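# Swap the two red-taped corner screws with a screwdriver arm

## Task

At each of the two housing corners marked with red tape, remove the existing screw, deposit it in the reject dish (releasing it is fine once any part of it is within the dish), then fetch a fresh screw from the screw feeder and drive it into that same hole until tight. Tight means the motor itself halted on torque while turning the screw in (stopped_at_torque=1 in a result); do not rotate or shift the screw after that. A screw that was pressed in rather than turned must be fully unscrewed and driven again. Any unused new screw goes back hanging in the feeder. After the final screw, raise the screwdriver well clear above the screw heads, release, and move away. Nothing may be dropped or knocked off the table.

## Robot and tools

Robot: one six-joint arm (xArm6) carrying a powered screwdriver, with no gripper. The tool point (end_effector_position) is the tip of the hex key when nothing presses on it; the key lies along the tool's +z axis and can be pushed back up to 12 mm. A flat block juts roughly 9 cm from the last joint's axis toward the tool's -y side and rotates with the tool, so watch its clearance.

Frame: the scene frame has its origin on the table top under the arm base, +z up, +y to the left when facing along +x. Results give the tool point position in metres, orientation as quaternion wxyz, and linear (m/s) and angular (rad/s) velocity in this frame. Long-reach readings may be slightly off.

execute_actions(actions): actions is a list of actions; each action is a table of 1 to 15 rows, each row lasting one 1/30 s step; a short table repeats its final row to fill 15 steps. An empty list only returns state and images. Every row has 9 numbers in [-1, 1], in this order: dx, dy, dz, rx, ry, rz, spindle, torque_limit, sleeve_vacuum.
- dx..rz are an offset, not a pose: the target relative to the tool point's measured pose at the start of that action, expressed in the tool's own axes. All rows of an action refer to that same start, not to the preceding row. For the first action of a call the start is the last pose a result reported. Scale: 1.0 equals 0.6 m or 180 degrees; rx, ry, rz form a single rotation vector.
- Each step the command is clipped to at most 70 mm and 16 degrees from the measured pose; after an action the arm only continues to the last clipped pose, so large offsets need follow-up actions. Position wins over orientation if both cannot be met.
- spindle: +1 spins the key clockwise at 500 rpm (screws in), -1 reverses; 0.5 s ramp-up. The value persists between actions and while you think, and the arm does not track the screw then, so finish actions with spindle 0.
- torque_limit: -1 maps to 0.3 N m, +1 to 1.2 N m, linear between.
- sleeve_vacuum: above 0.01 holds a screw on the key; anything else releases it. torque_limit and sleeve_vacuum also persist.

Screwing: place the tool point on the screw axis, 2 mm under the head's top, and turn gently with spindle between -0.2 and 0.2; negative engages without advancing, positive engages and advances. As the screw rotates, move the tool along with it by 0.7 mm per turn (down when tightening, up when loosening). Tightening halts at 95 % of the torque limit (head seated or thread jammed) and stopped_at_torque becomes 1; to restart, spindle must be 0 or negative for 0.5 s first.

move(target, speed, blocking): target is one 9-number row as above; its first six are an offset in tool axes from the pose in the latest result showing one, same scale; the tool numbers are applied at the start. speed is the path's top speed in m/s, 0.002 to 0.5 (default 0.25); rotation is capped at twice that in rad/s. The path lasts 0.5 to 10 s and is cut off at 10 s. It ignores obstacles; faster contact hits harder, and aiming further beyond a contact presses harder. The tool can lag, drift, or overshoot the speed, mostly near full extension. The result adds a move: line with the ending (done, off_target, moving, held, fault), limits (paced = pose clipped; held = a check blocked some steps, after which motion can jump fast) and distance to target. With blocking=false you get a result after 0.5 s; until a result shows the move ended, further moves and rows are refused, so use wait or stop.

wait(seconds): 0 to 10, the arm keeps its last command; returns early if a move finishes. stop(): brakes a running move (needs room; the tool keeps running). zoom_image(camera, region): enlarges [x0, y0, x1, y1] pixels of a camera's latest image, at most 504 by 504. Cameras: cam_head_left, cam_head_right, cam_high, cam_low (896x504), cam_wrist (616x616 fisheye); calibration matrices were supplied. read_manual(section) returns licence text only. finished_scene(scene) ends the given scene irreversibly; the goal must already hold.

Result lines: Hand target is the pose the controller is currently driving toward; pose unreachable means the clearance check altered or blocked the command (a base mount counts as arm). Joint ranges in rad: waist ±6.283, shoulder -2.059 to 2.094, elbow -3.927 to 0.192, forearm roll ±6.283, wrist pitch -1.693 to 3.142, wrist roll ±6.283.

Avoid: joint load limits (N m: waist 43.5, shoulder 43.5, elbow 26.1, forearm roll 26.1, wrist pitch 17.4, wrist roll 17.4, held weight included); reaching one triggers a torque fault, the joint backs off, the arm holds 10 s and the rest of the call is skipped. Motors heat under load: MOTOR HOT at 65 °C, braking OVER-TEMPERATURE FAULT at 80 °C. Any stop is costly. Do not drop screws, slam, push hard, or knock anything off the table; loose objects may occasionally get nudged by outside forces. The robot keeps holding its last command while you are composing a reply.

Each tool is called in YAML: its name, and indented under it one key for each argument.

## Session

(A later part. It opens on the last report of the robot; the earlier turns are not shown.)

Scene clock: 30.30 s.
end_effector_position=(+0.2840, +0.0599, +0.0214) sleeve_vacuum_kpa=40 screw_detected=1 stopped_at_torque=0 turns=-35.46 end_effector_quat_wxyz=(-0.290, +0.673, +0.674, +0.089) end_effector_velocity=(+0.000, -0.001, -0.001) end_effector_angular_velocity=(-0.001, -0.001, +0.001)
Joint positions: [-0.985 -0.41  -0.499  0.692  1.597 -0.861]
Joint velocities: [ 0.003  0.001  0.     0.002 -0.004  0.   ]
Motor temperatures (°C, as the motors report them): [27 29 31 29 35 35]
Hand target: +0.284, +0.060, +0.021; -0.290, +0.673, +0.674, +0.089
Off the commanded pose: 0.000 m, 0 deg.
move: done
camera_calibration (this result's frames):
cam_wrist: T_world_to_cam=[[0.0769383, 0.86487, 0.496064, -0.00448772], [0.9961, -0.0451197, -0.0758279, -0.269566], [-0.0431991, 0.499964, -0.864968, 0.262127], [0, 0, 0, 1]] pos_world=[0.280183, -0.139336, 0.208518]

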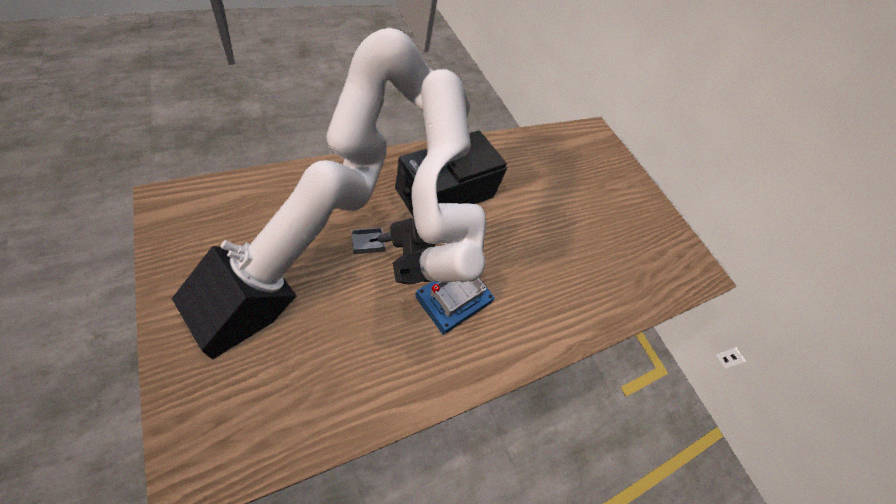

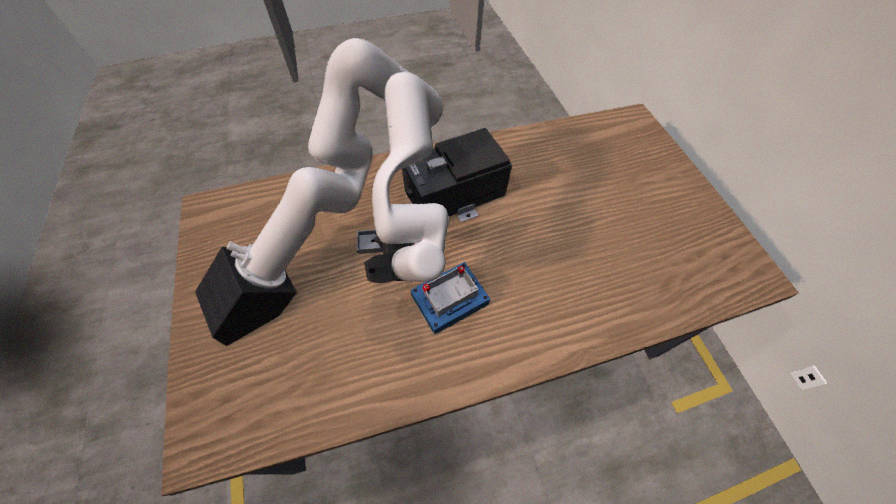

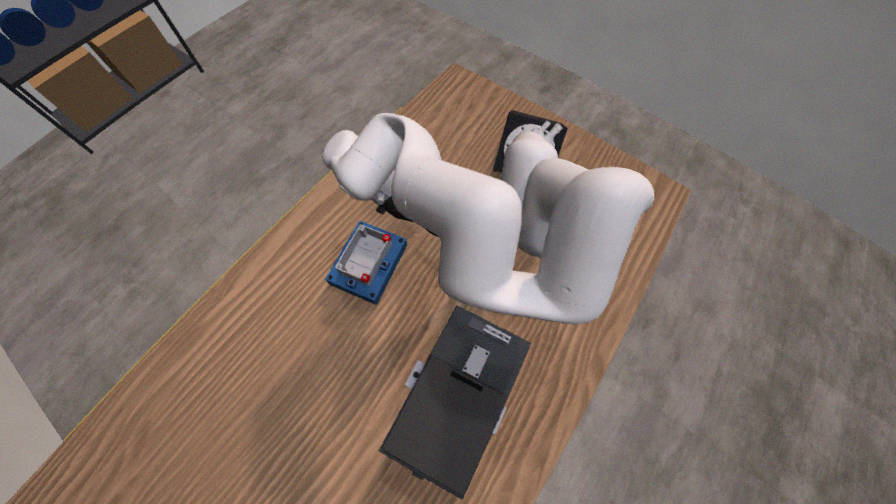

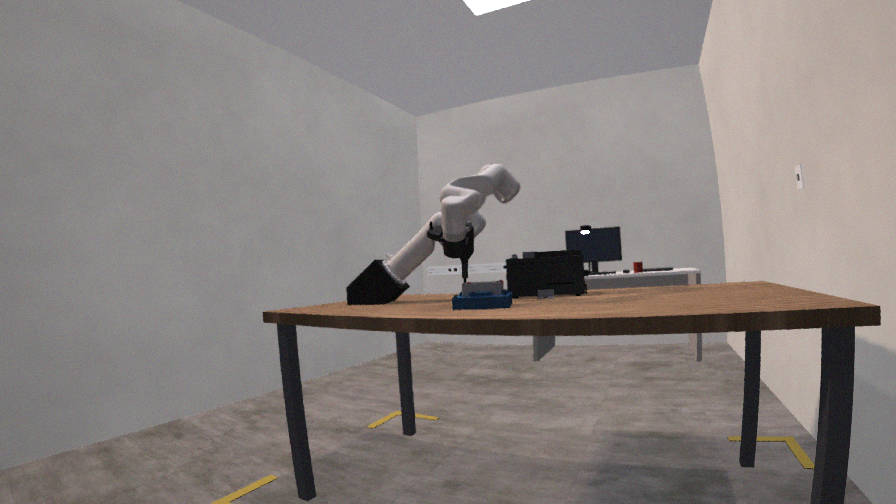

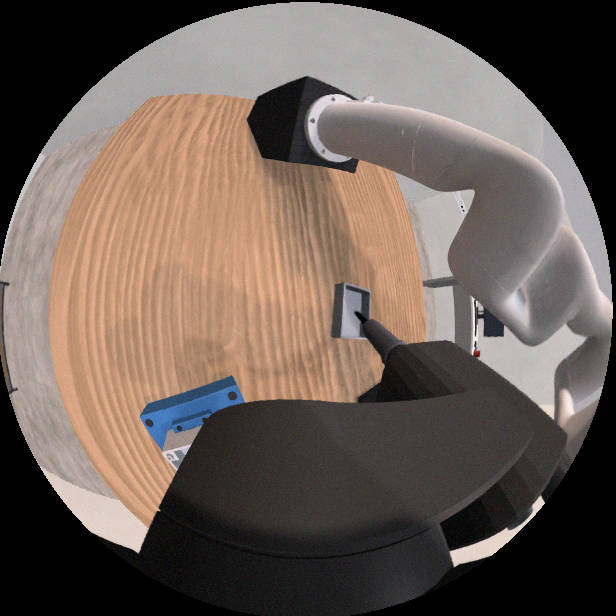

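execute_actions:
  actions:
    - [[0,0,0,0,0,0,0,1,0]]

move:
  target: [0,0,-0.1,0,0,0,0,1,0]
  speed: 0.1

move:
  target: [-0.18,0.27,-0.232,-0.0917,-0.173,0,0,1,0]
  speed: 0.2

zoom_image:
  camera: "cam_wrist"
  region: [290,250,410,370]

zoom_image:
  camera: "cam_head_left"
  region: [330,200,410,280]

Scene clock: 32.27 s.
end_effector_position=(+0.2840, +0.0599, +0.0214) sleeve_vacuum_kpa=0 screw_detected=0 stopped_at_torque=0 turns=-35.46 end_effector_quat_wxyz=(-0.290, +0.673, +0.674, +0.089) end_effector_velocity=(+0.000, -0.000, -0.000) end_effector_angular_velocity=(-0.001, -0.000, -0.002)
Joint positions: [-0.985 -0.41  -0.499  0.692  1.597 -0.861]
Joint velocities: [-0.001  0.001  0.     0.001 -0.     0.001]
Motor temperatures (°C, as the motors report them): [27 29 31 29 35 35]
Hand target: +0.284, +0.060, +0.021; -0.290, +0.673, +0.674, +0.089
Off the commanded pose: 0.000 m, 0 deg.
camera_calibration (this result's frames):
cam_wrist: T_world_to_cam=[[0.0769408, 0.864868, 0.496067, -0.0044894], [0.996099, -0.0451216, -0.0758293, -0.269565], [-0.043199, 0.499967, -0.864967, 0.262126], [0, 0, 0, 1]] pos_world=[0.280182, -0.139335, 0.208517]

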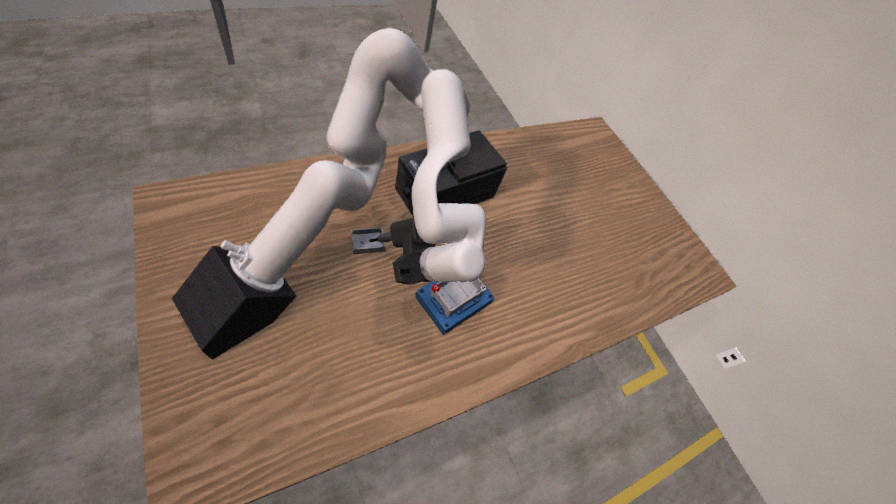

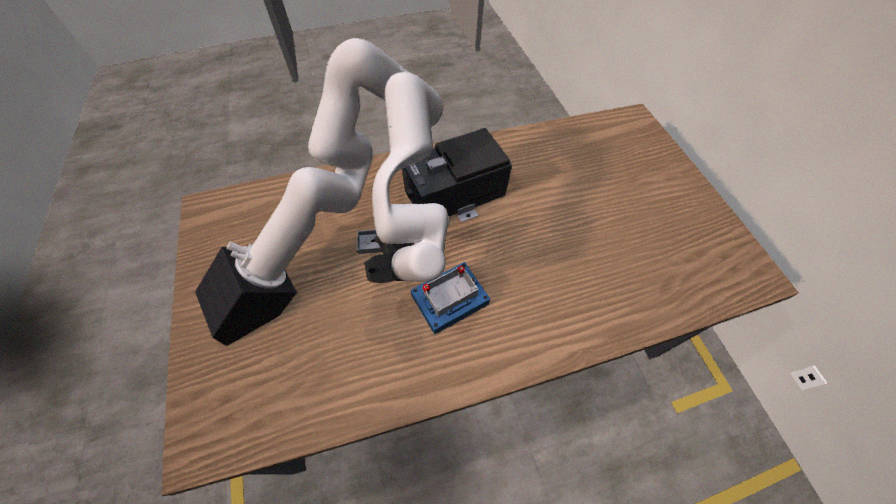

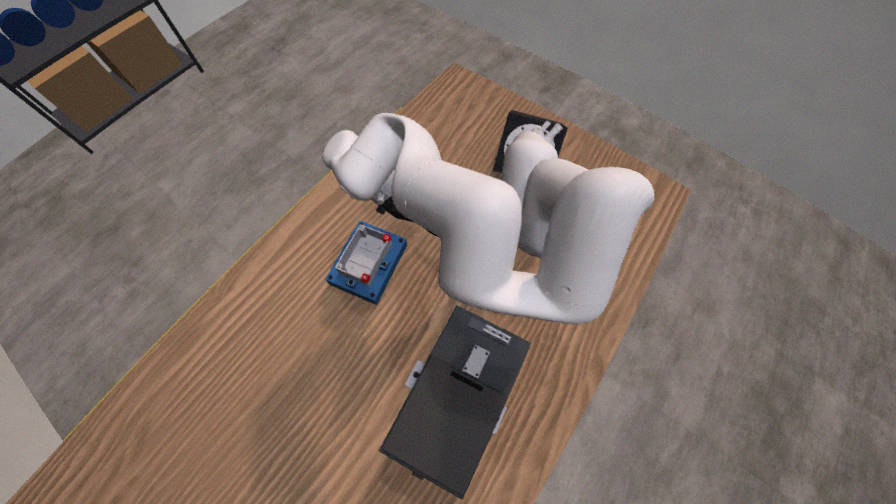

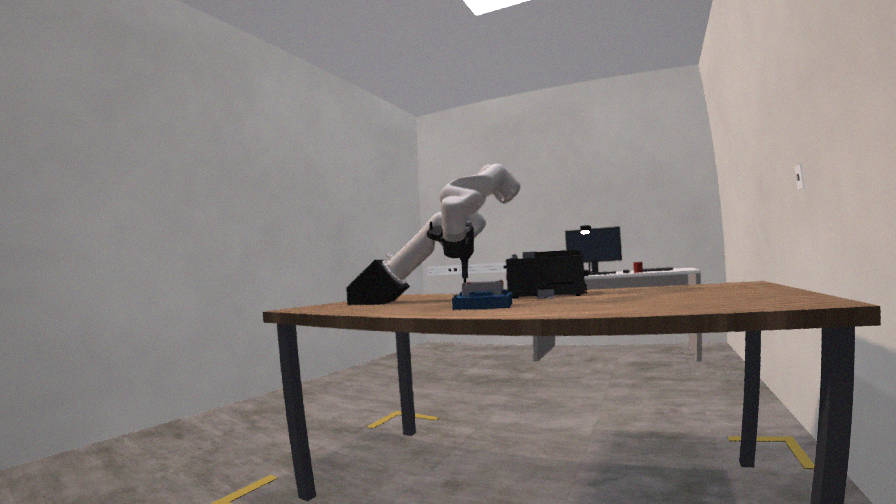

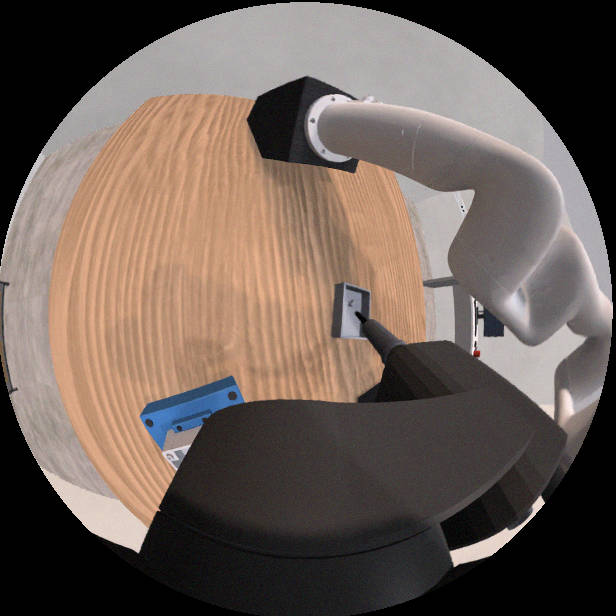

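Scene clock: 33.27 s.
end_effector_position=(+0.3001, +0.0298, +0.0704) sleeve_vacuum_kpa=0 screw_detected=0 stopped_at_torque=0 turns=-35.46 end_effector_quat_wxyz=(-0.290, +0.674, +0.674, +0.089) end_effector_velocity=(+0.001, -0.001, +0.001) end_effector_angular_velocity=(-0.000, -0.000, +0.002)
Joint positions: [-1.114 -0.342 -0.667  0.615  1.742 -0.884]
Joint velocities: [-0.002  0.002 -0.005 -0.001  0.003 -0.001]
Motor temperatures (°C, as the motors report them): [27 29 31 29 35 35]
Hand target: +0.300, +0.030, +0.071; -0.289, +0.674, +0.674, +0.089
Off the commanded pose: 0.000 m, 0 deg.
move: done
camera_calibration (this result's frames):
cam_wrist: T_world_to_cam=[[0.0775709, 0.864571, 0.496488, -0.00414801], [0.996066, -0.0458115, -0.0758497, -0.283216], [-0.0428325, 0.500419, -0.864723, 0.320139], [0, 0, 0, 1]] pos_world=[0.296137, -0.169592, 0.257409]

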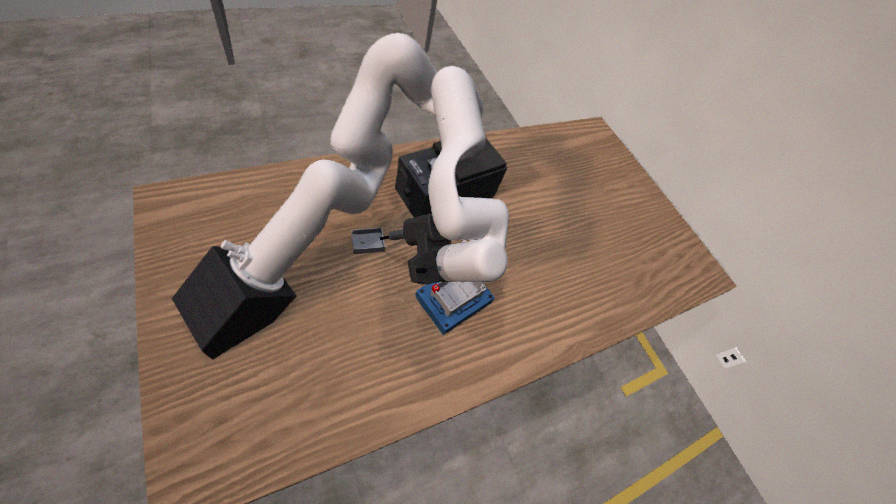

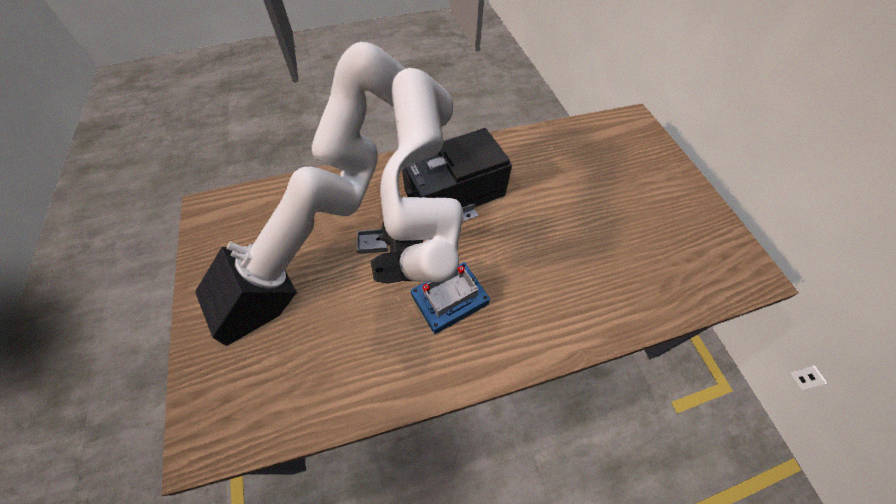

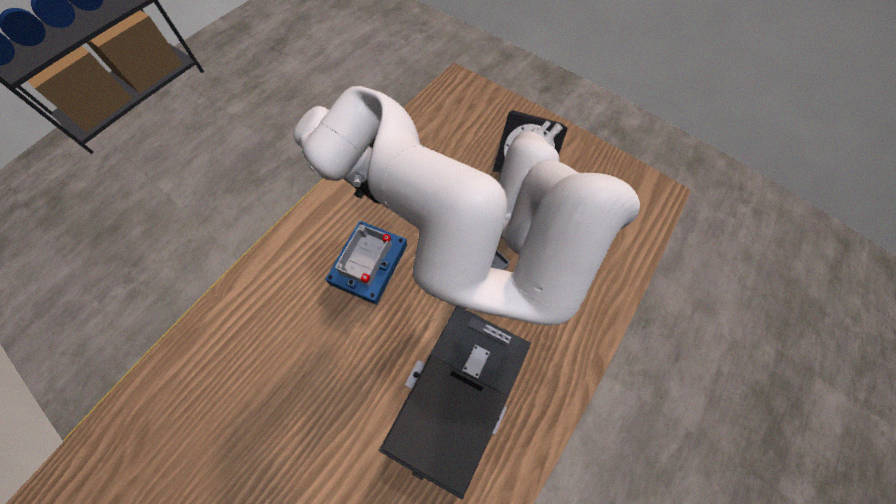

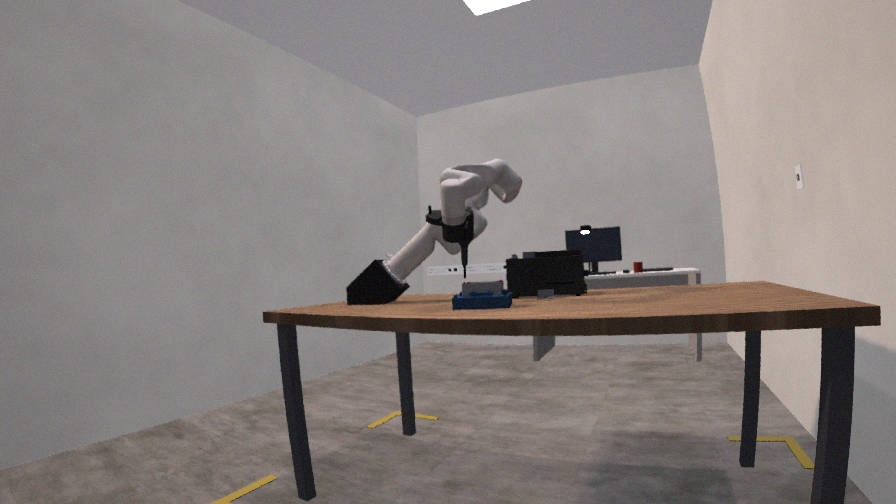

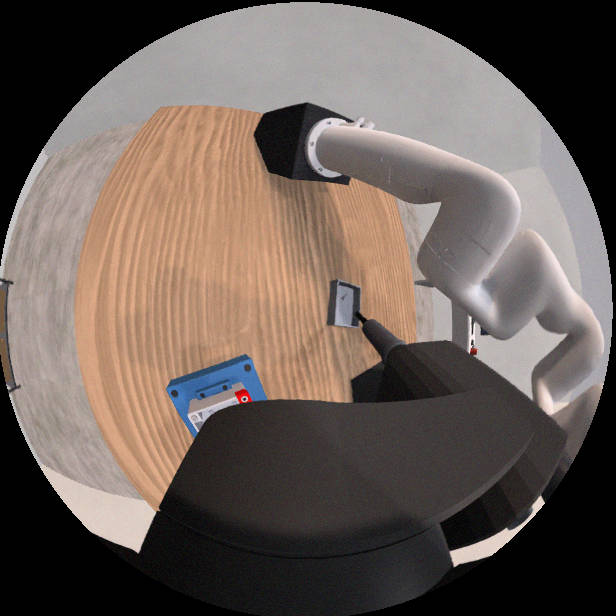

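Scene clock: 35.23 s.
end_effector_position=(+0.4843, -0.1214, +0.0851) sleeve_vacuum_kpa=0 screw_detected=0 stopped_at_torque=0 turns=-35.46 end_effector_quat_wxyz=(-0.001, +0.707, +0.707, +0.000) end_effector_velocity=(+0.002, -0.002, +0.001) end_effector_angular_velocity=(-0.006, -0.002, +0.001)
Joint positions: [-1.184 -0.474 -0.888  0.882  1.496 -0.667]
Joint velocities: [ 0.001 -0.001 -0.003  0.001 -0.004  0.002]
Motor temperatures (°C, as the motors report them): [27 29 31 29 35 35]
Hand target: +0.485, -0.122, +0.085; -0.000, +0.707, +0.707, +0.000
Off the commanded pose: 0.001 m, 0 deg.
move: done
camera_calibration (this result's frames):
cam_wrist: T_world_to_cam=[[0.00692598, 0.999877, -0.0140633, 0.199001], [0.973132, -0.00350262, 0.230223, -0.48231], [0.230145, -0.01528, -0.973036, 0.230758], [0, 0, 0, 1]] pos_world=[0.414865, -0.19714, 0.338373]

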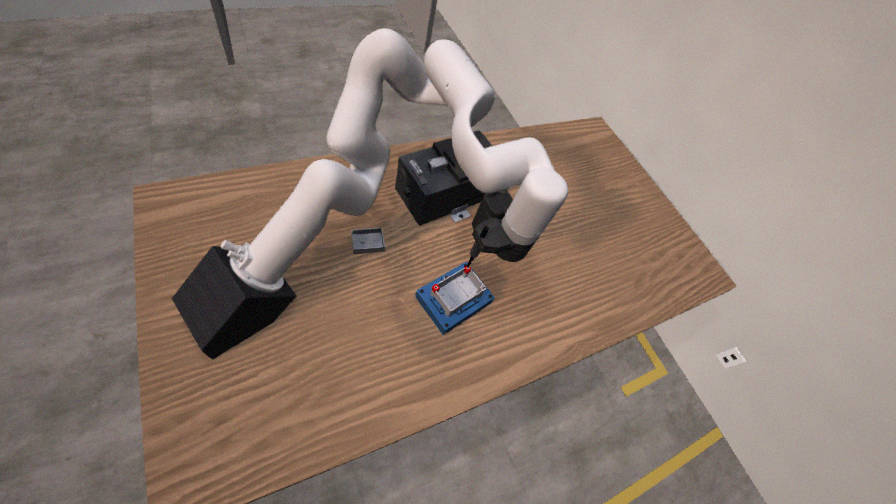

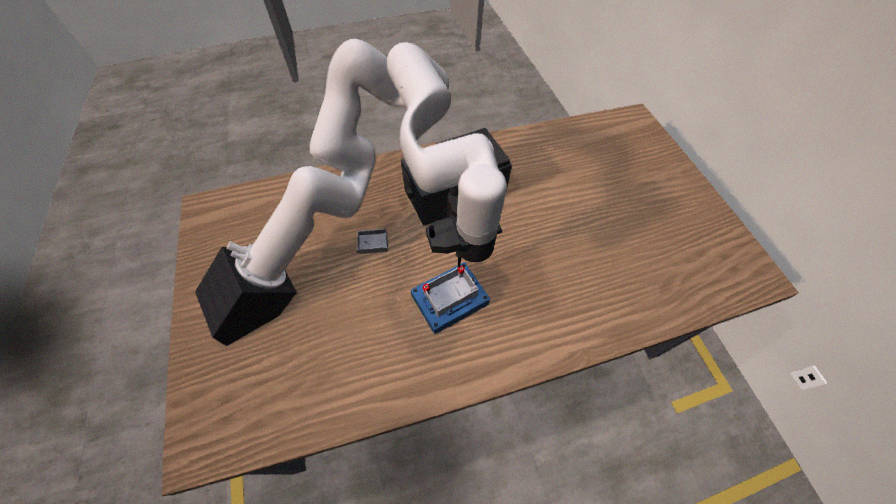

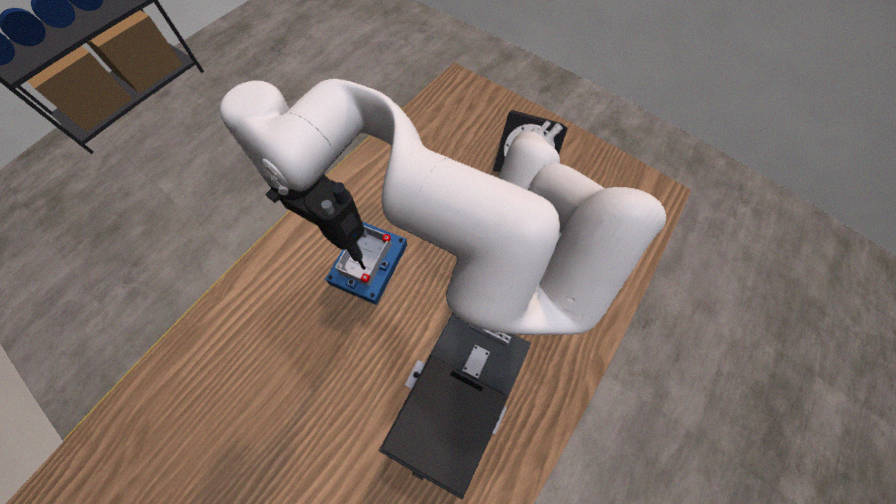

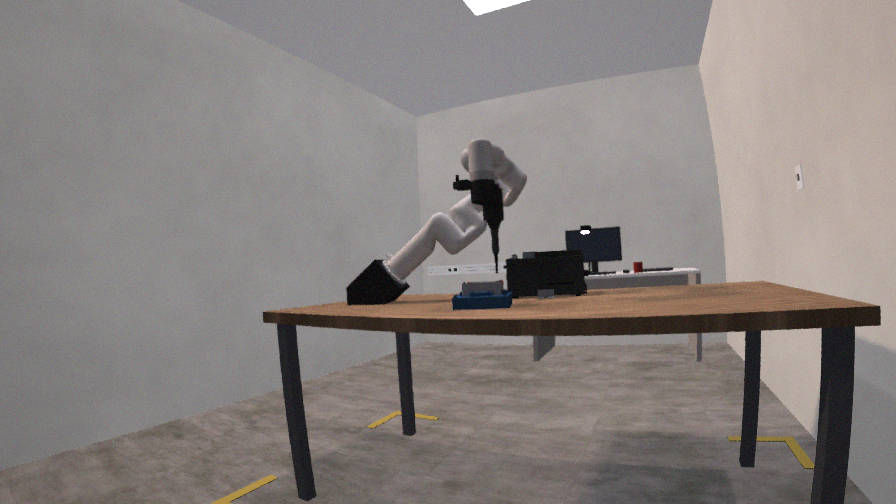

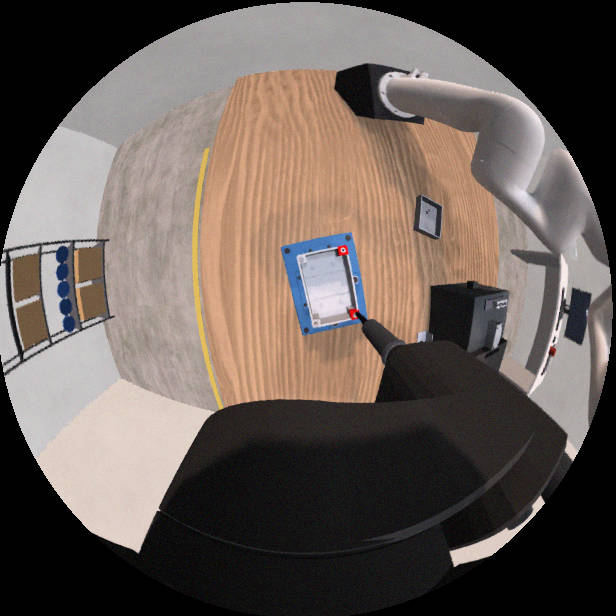

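Region (290, 250, 410, 370) of cam_wrist's 616x616 image, scaled by 4.200, with more detail than that image has.

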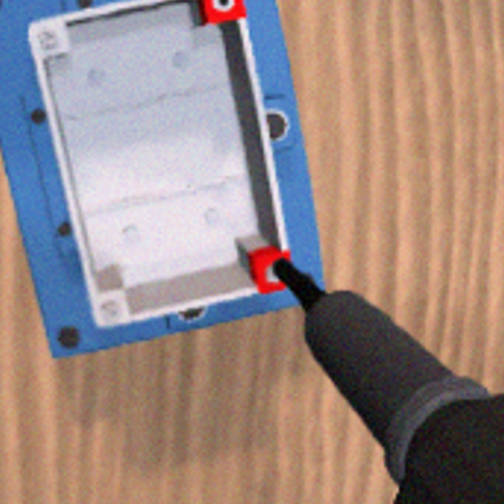

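Region (330, 200, 410, 280) of cam_head_left's 896x504 image, scaled by 6.300, with more detail than that image has.

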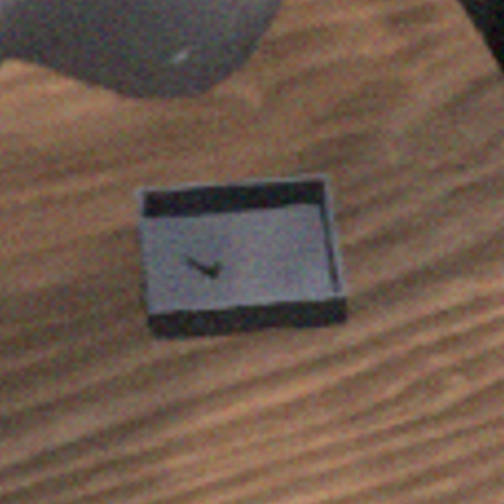

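move:
  target: [0.006,0.015,0.029,0,0,0,0,1,0]
  speed: 0.05

zoom_image:
  camera: "cam_wrist"
  region: [326,283,386,343]

zoom_image:
  camera: "cam_high"
  region: [340,250,390,300]

zoom_image:
  camera: "cam_head_left"
  region: [440,245,490,295]

zoom_image:
  camera: "cam_low"
  region: [480,260,520,300]

Scene clock: 37.03 s.
end_effector_position=(+0.4933, -0.1179, +0.0678) sleeve_vacuum_kpa=0 screw_detected=0 stopped_at_torque=0 turns=-35.46 end_effector_quat_wxyz=(-0.001, +0.707, +0.707, +0.000) end_effector_velocity=(+0.001, -0.001, -0.000) end_effector_angular_velocity=(-0.003, +0.000, +0.003)
Joint positions: [-1.117 -0.481 -0.868  0.892  1.437 -0.637]
Joint velocities: [ 0.003 -0.001 -0.002 -0.001 -0.004  0.002]
Motor temperatures (°C, as the motors report them): [27 29 31 29 35 35]
Hand target: +0.493, -0.118, +0.068; -0.001, +0.707, +0.707, +0.000
Off the commanded pose: 0.000 m, 0 deg.
move: done
camera_calibration (this result's frames):
cam_wrist: T_world_to_cam=[[0.00670666, 0.999876, -0.0142783, 0.195329], [0.973169, -0.00324212, 0.230069, -0.487016], [0.229994, -0.0154382, -0.97307, 0.211988], [0, 0, 0, 1]] pos_world=[0.423882, -0.19361, 0.321116]

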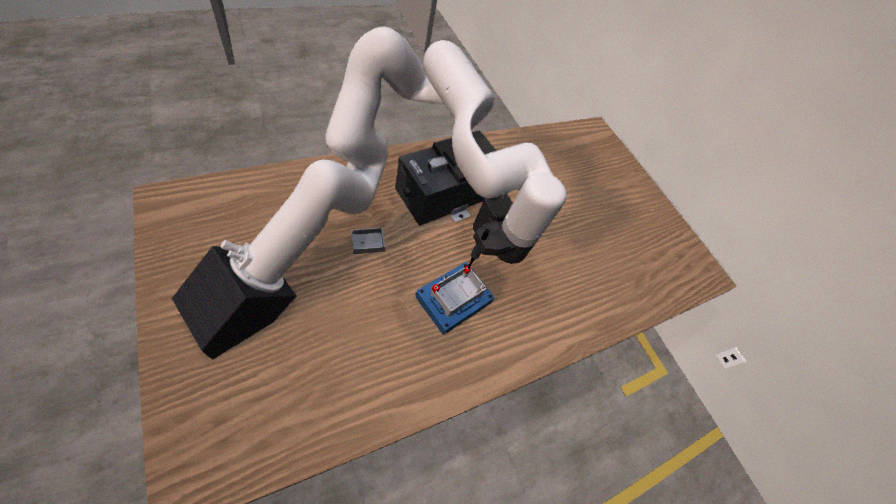

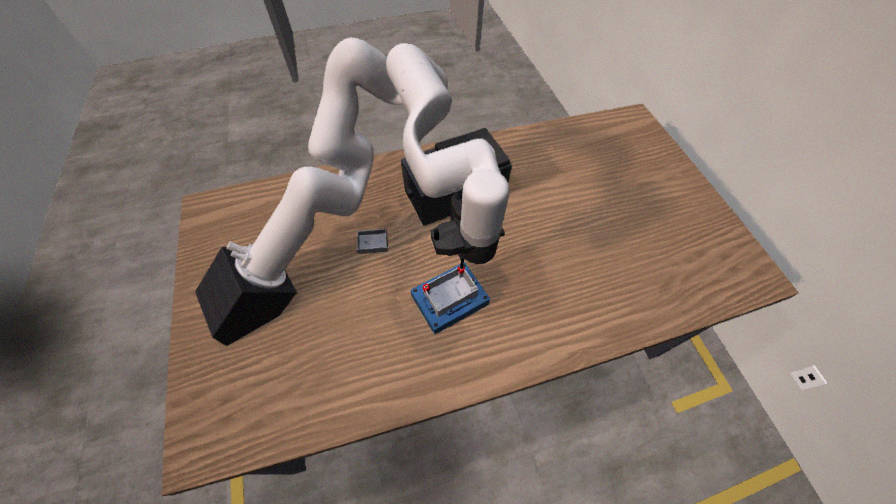

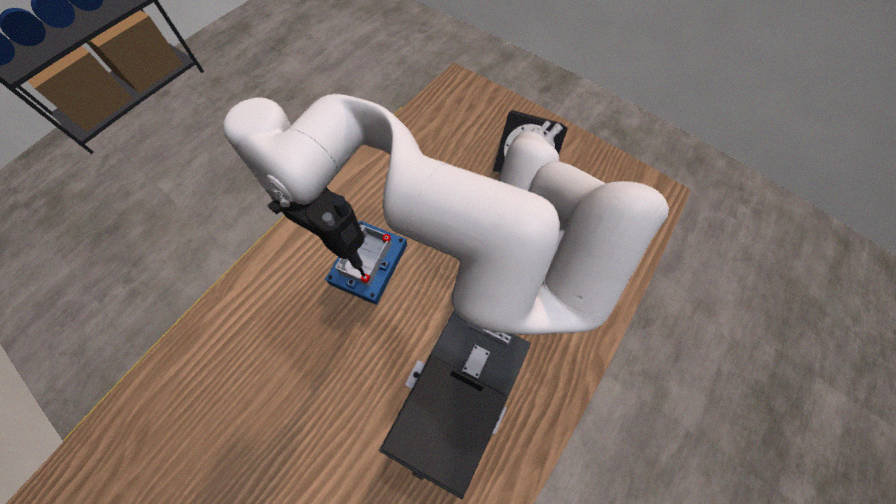

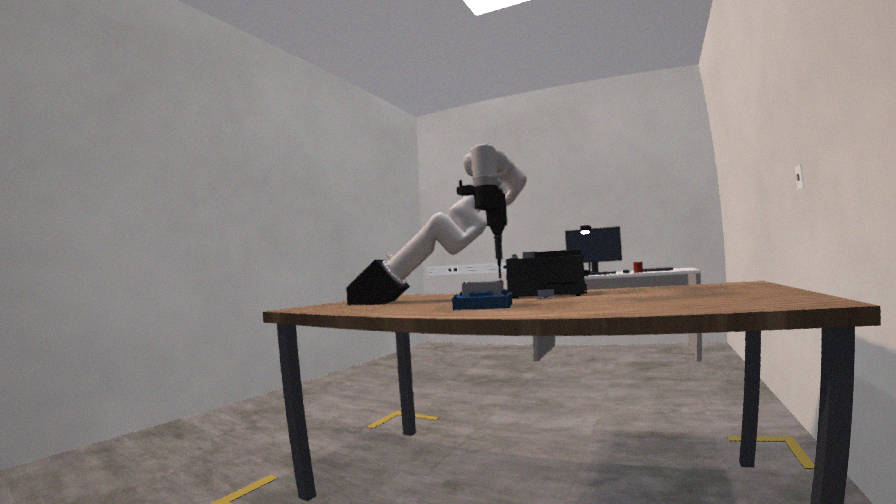

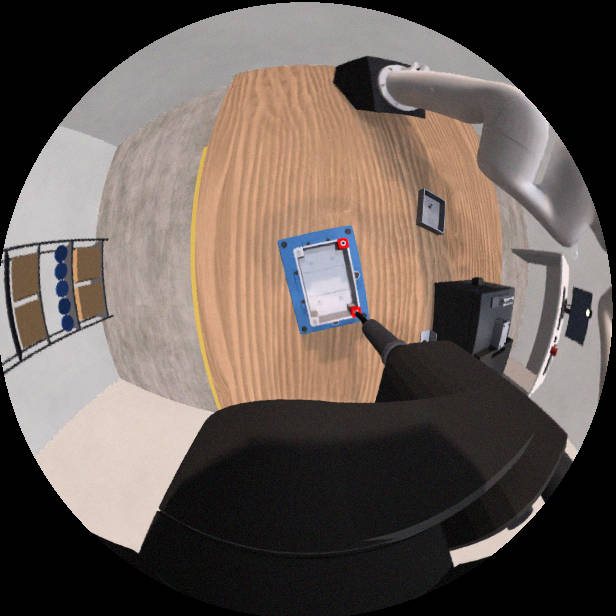

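Region (326, 283, 386, 343) of cam_wrist's 616x616 image, scaled by 8.400, with more detail than that image has.

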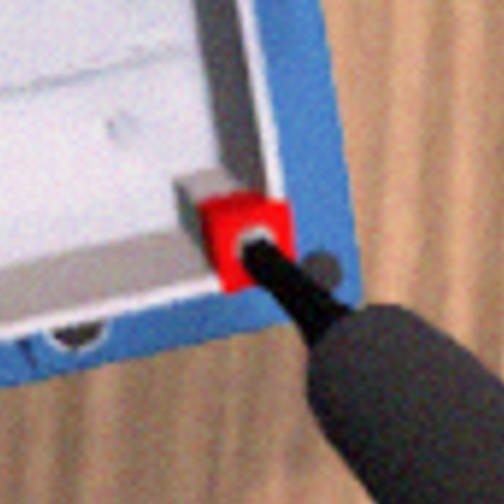

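Region (340, 250, 390, 300) of cam_high's 896x504 image, scaled by 10.080, with more detail than that image has.

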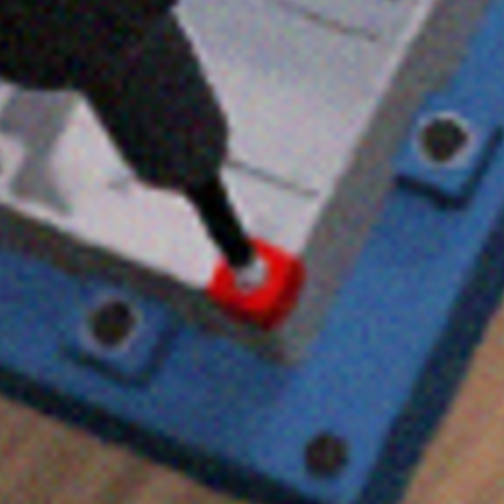

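Region (440, 245, 490, 295) of cam_head_left's 896x504 image, scaled by 10.080, with more detail than that image has.

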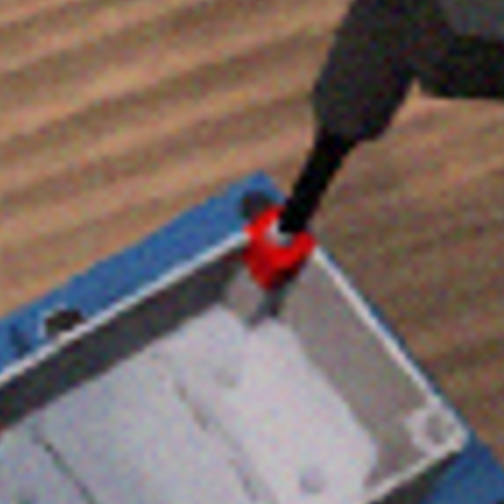

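Region (480, 260, 520, 300) of cam_low's 896x504 image, scaled by 12.600, with more detail than that image has.

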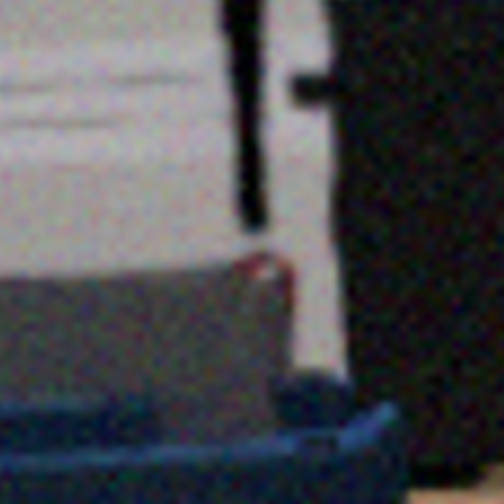

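Shift +0.7 mm in tool x and go.

execute_actions:
  actions:
    - [[0.0012,0.0003,0.006,0,0,0,0,1,1]]
    - [[0,0,0.007,0,0,0,-0.15,1,1]]
    - [[0,0,0,0,0,0,-0.15,1,1]]
    - [[0,0,0,0,0,0,-0.15,1,1]]
    - [[0,0,-0.002,0,0,0,-1,1,1]]
    - [[0,0,-0.0049,0,0,0,-1,1,1]]
    - [[0,0,-0.0049,0,0,0,-1,1,1]]
    - [[0,0,-0.0049,0,0,0,-1,1,1]]
    - [[0,0,-0.0049,0,0,0,-1,1,1]]
    - [[0,0,-0.0049,0,0,0,-1,1,1]]
    - [[0,0,-0.0049,0,0,0,-1,1,1]]
    - [[0,0,-0.015,0,0,0,0,1,1]]

zoom_image:
  camera: "cam_low"
  region: [480,260,520,300]

Scene clock: 44.10 s.
end_effector_position=(+0.4934, -0.1170, +0.0878) sleeve_vacuum_kpa=14 screw_detected=0 stopped_at_torque=0 turns=-65.08 end_effector_quat_wxyz=(-0.001, +0.707, +0.707, +0.000) end_effector_velocity=(+0.000, -0.000, +0.000) end_effector_angular_velocity=(-0.000, -0.001, +0.000)
Joint positions: [-1.173 -0.48  -0.906  0.882  1.503 -0.642]
Joint velocities: [-0.001 -0.    -0.     0.     0.001 -0.   ]
Motor temperatures (°C, as the motors report them): [27 29 31 29 35 35]
Hand target: +0.493, -0.117, +0.088; -0.000, +0.707, +0.707, +0.000
Off the commanded pose: 0.000 m, 0 deg.
camera_calibration (this result's frames):
cam_wrist: T_world_to_cam=[[0.00697079, 0.999878, -0.0140105, 0.194638], [0.973134, -0.00355858, 0.230211, -0.491787], [0.230133, -0.0152388, -0.97304, 0.231339], [0, 0, 0, 1]] pos_world=[0.42398, -0.192839, 0.341044]

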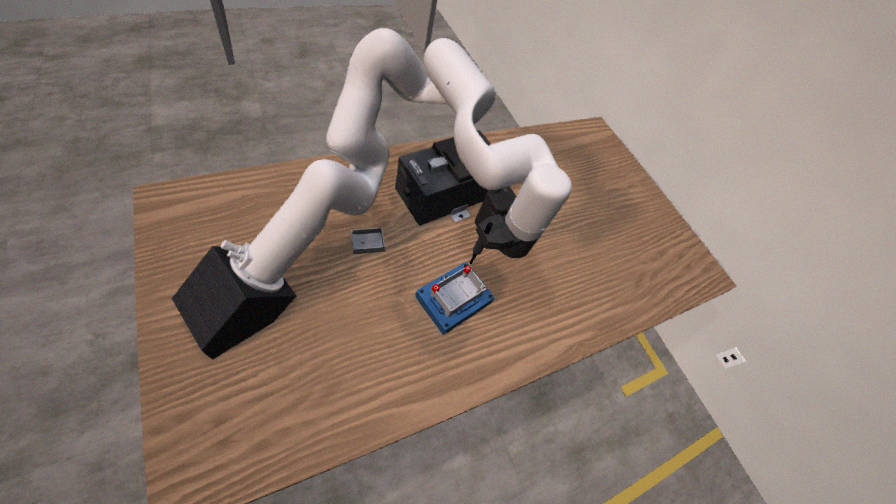

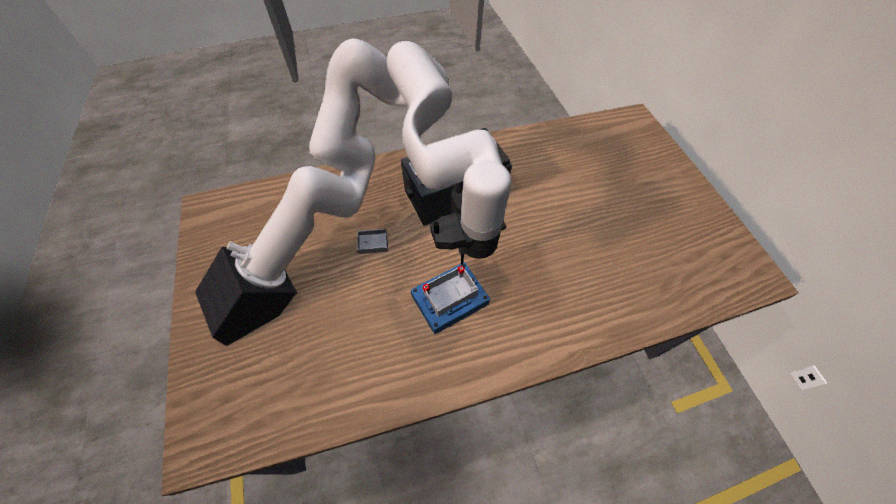

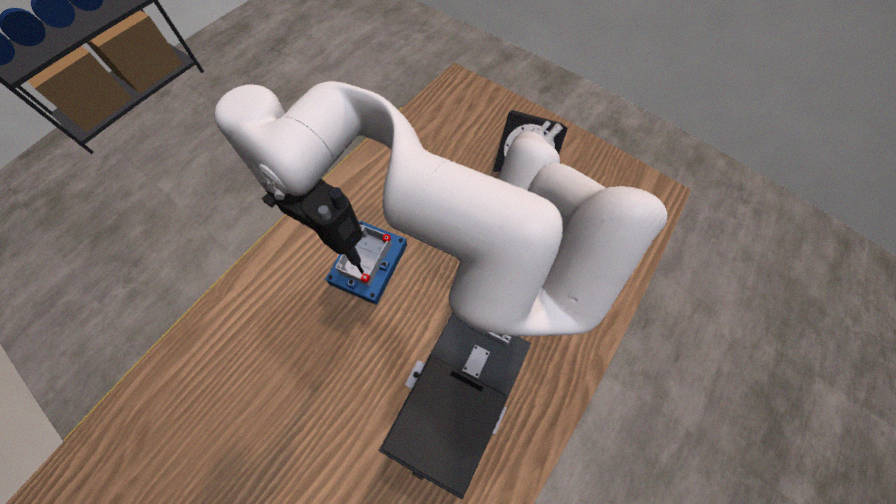

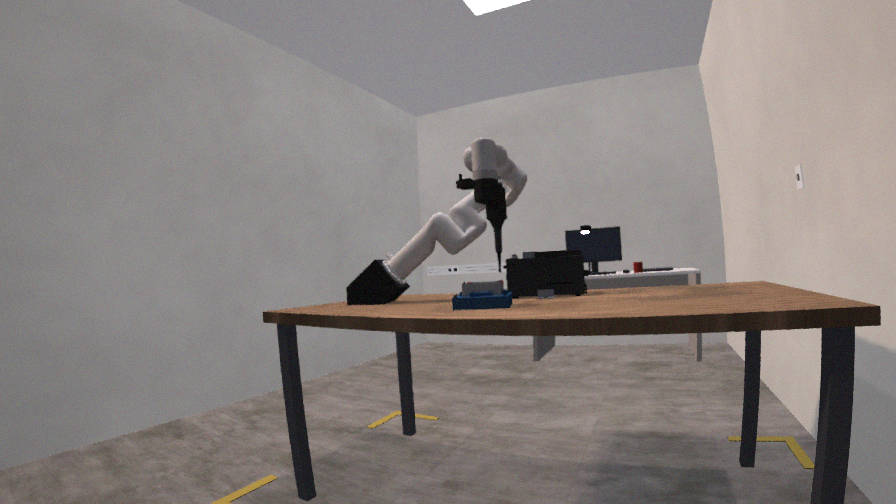

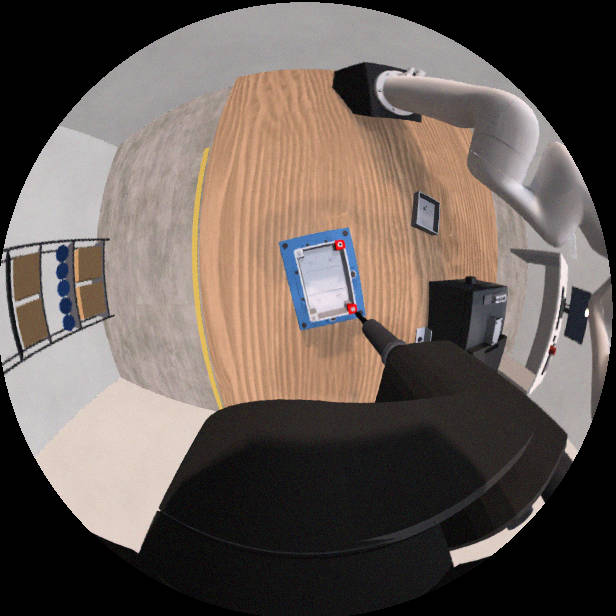

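Region (480, 260, 520, 300) of cam_low's 896x504 image, scaled by 12.600, with more detail than that image has.

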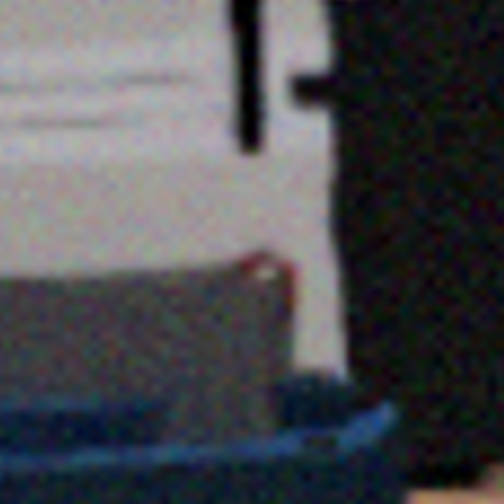

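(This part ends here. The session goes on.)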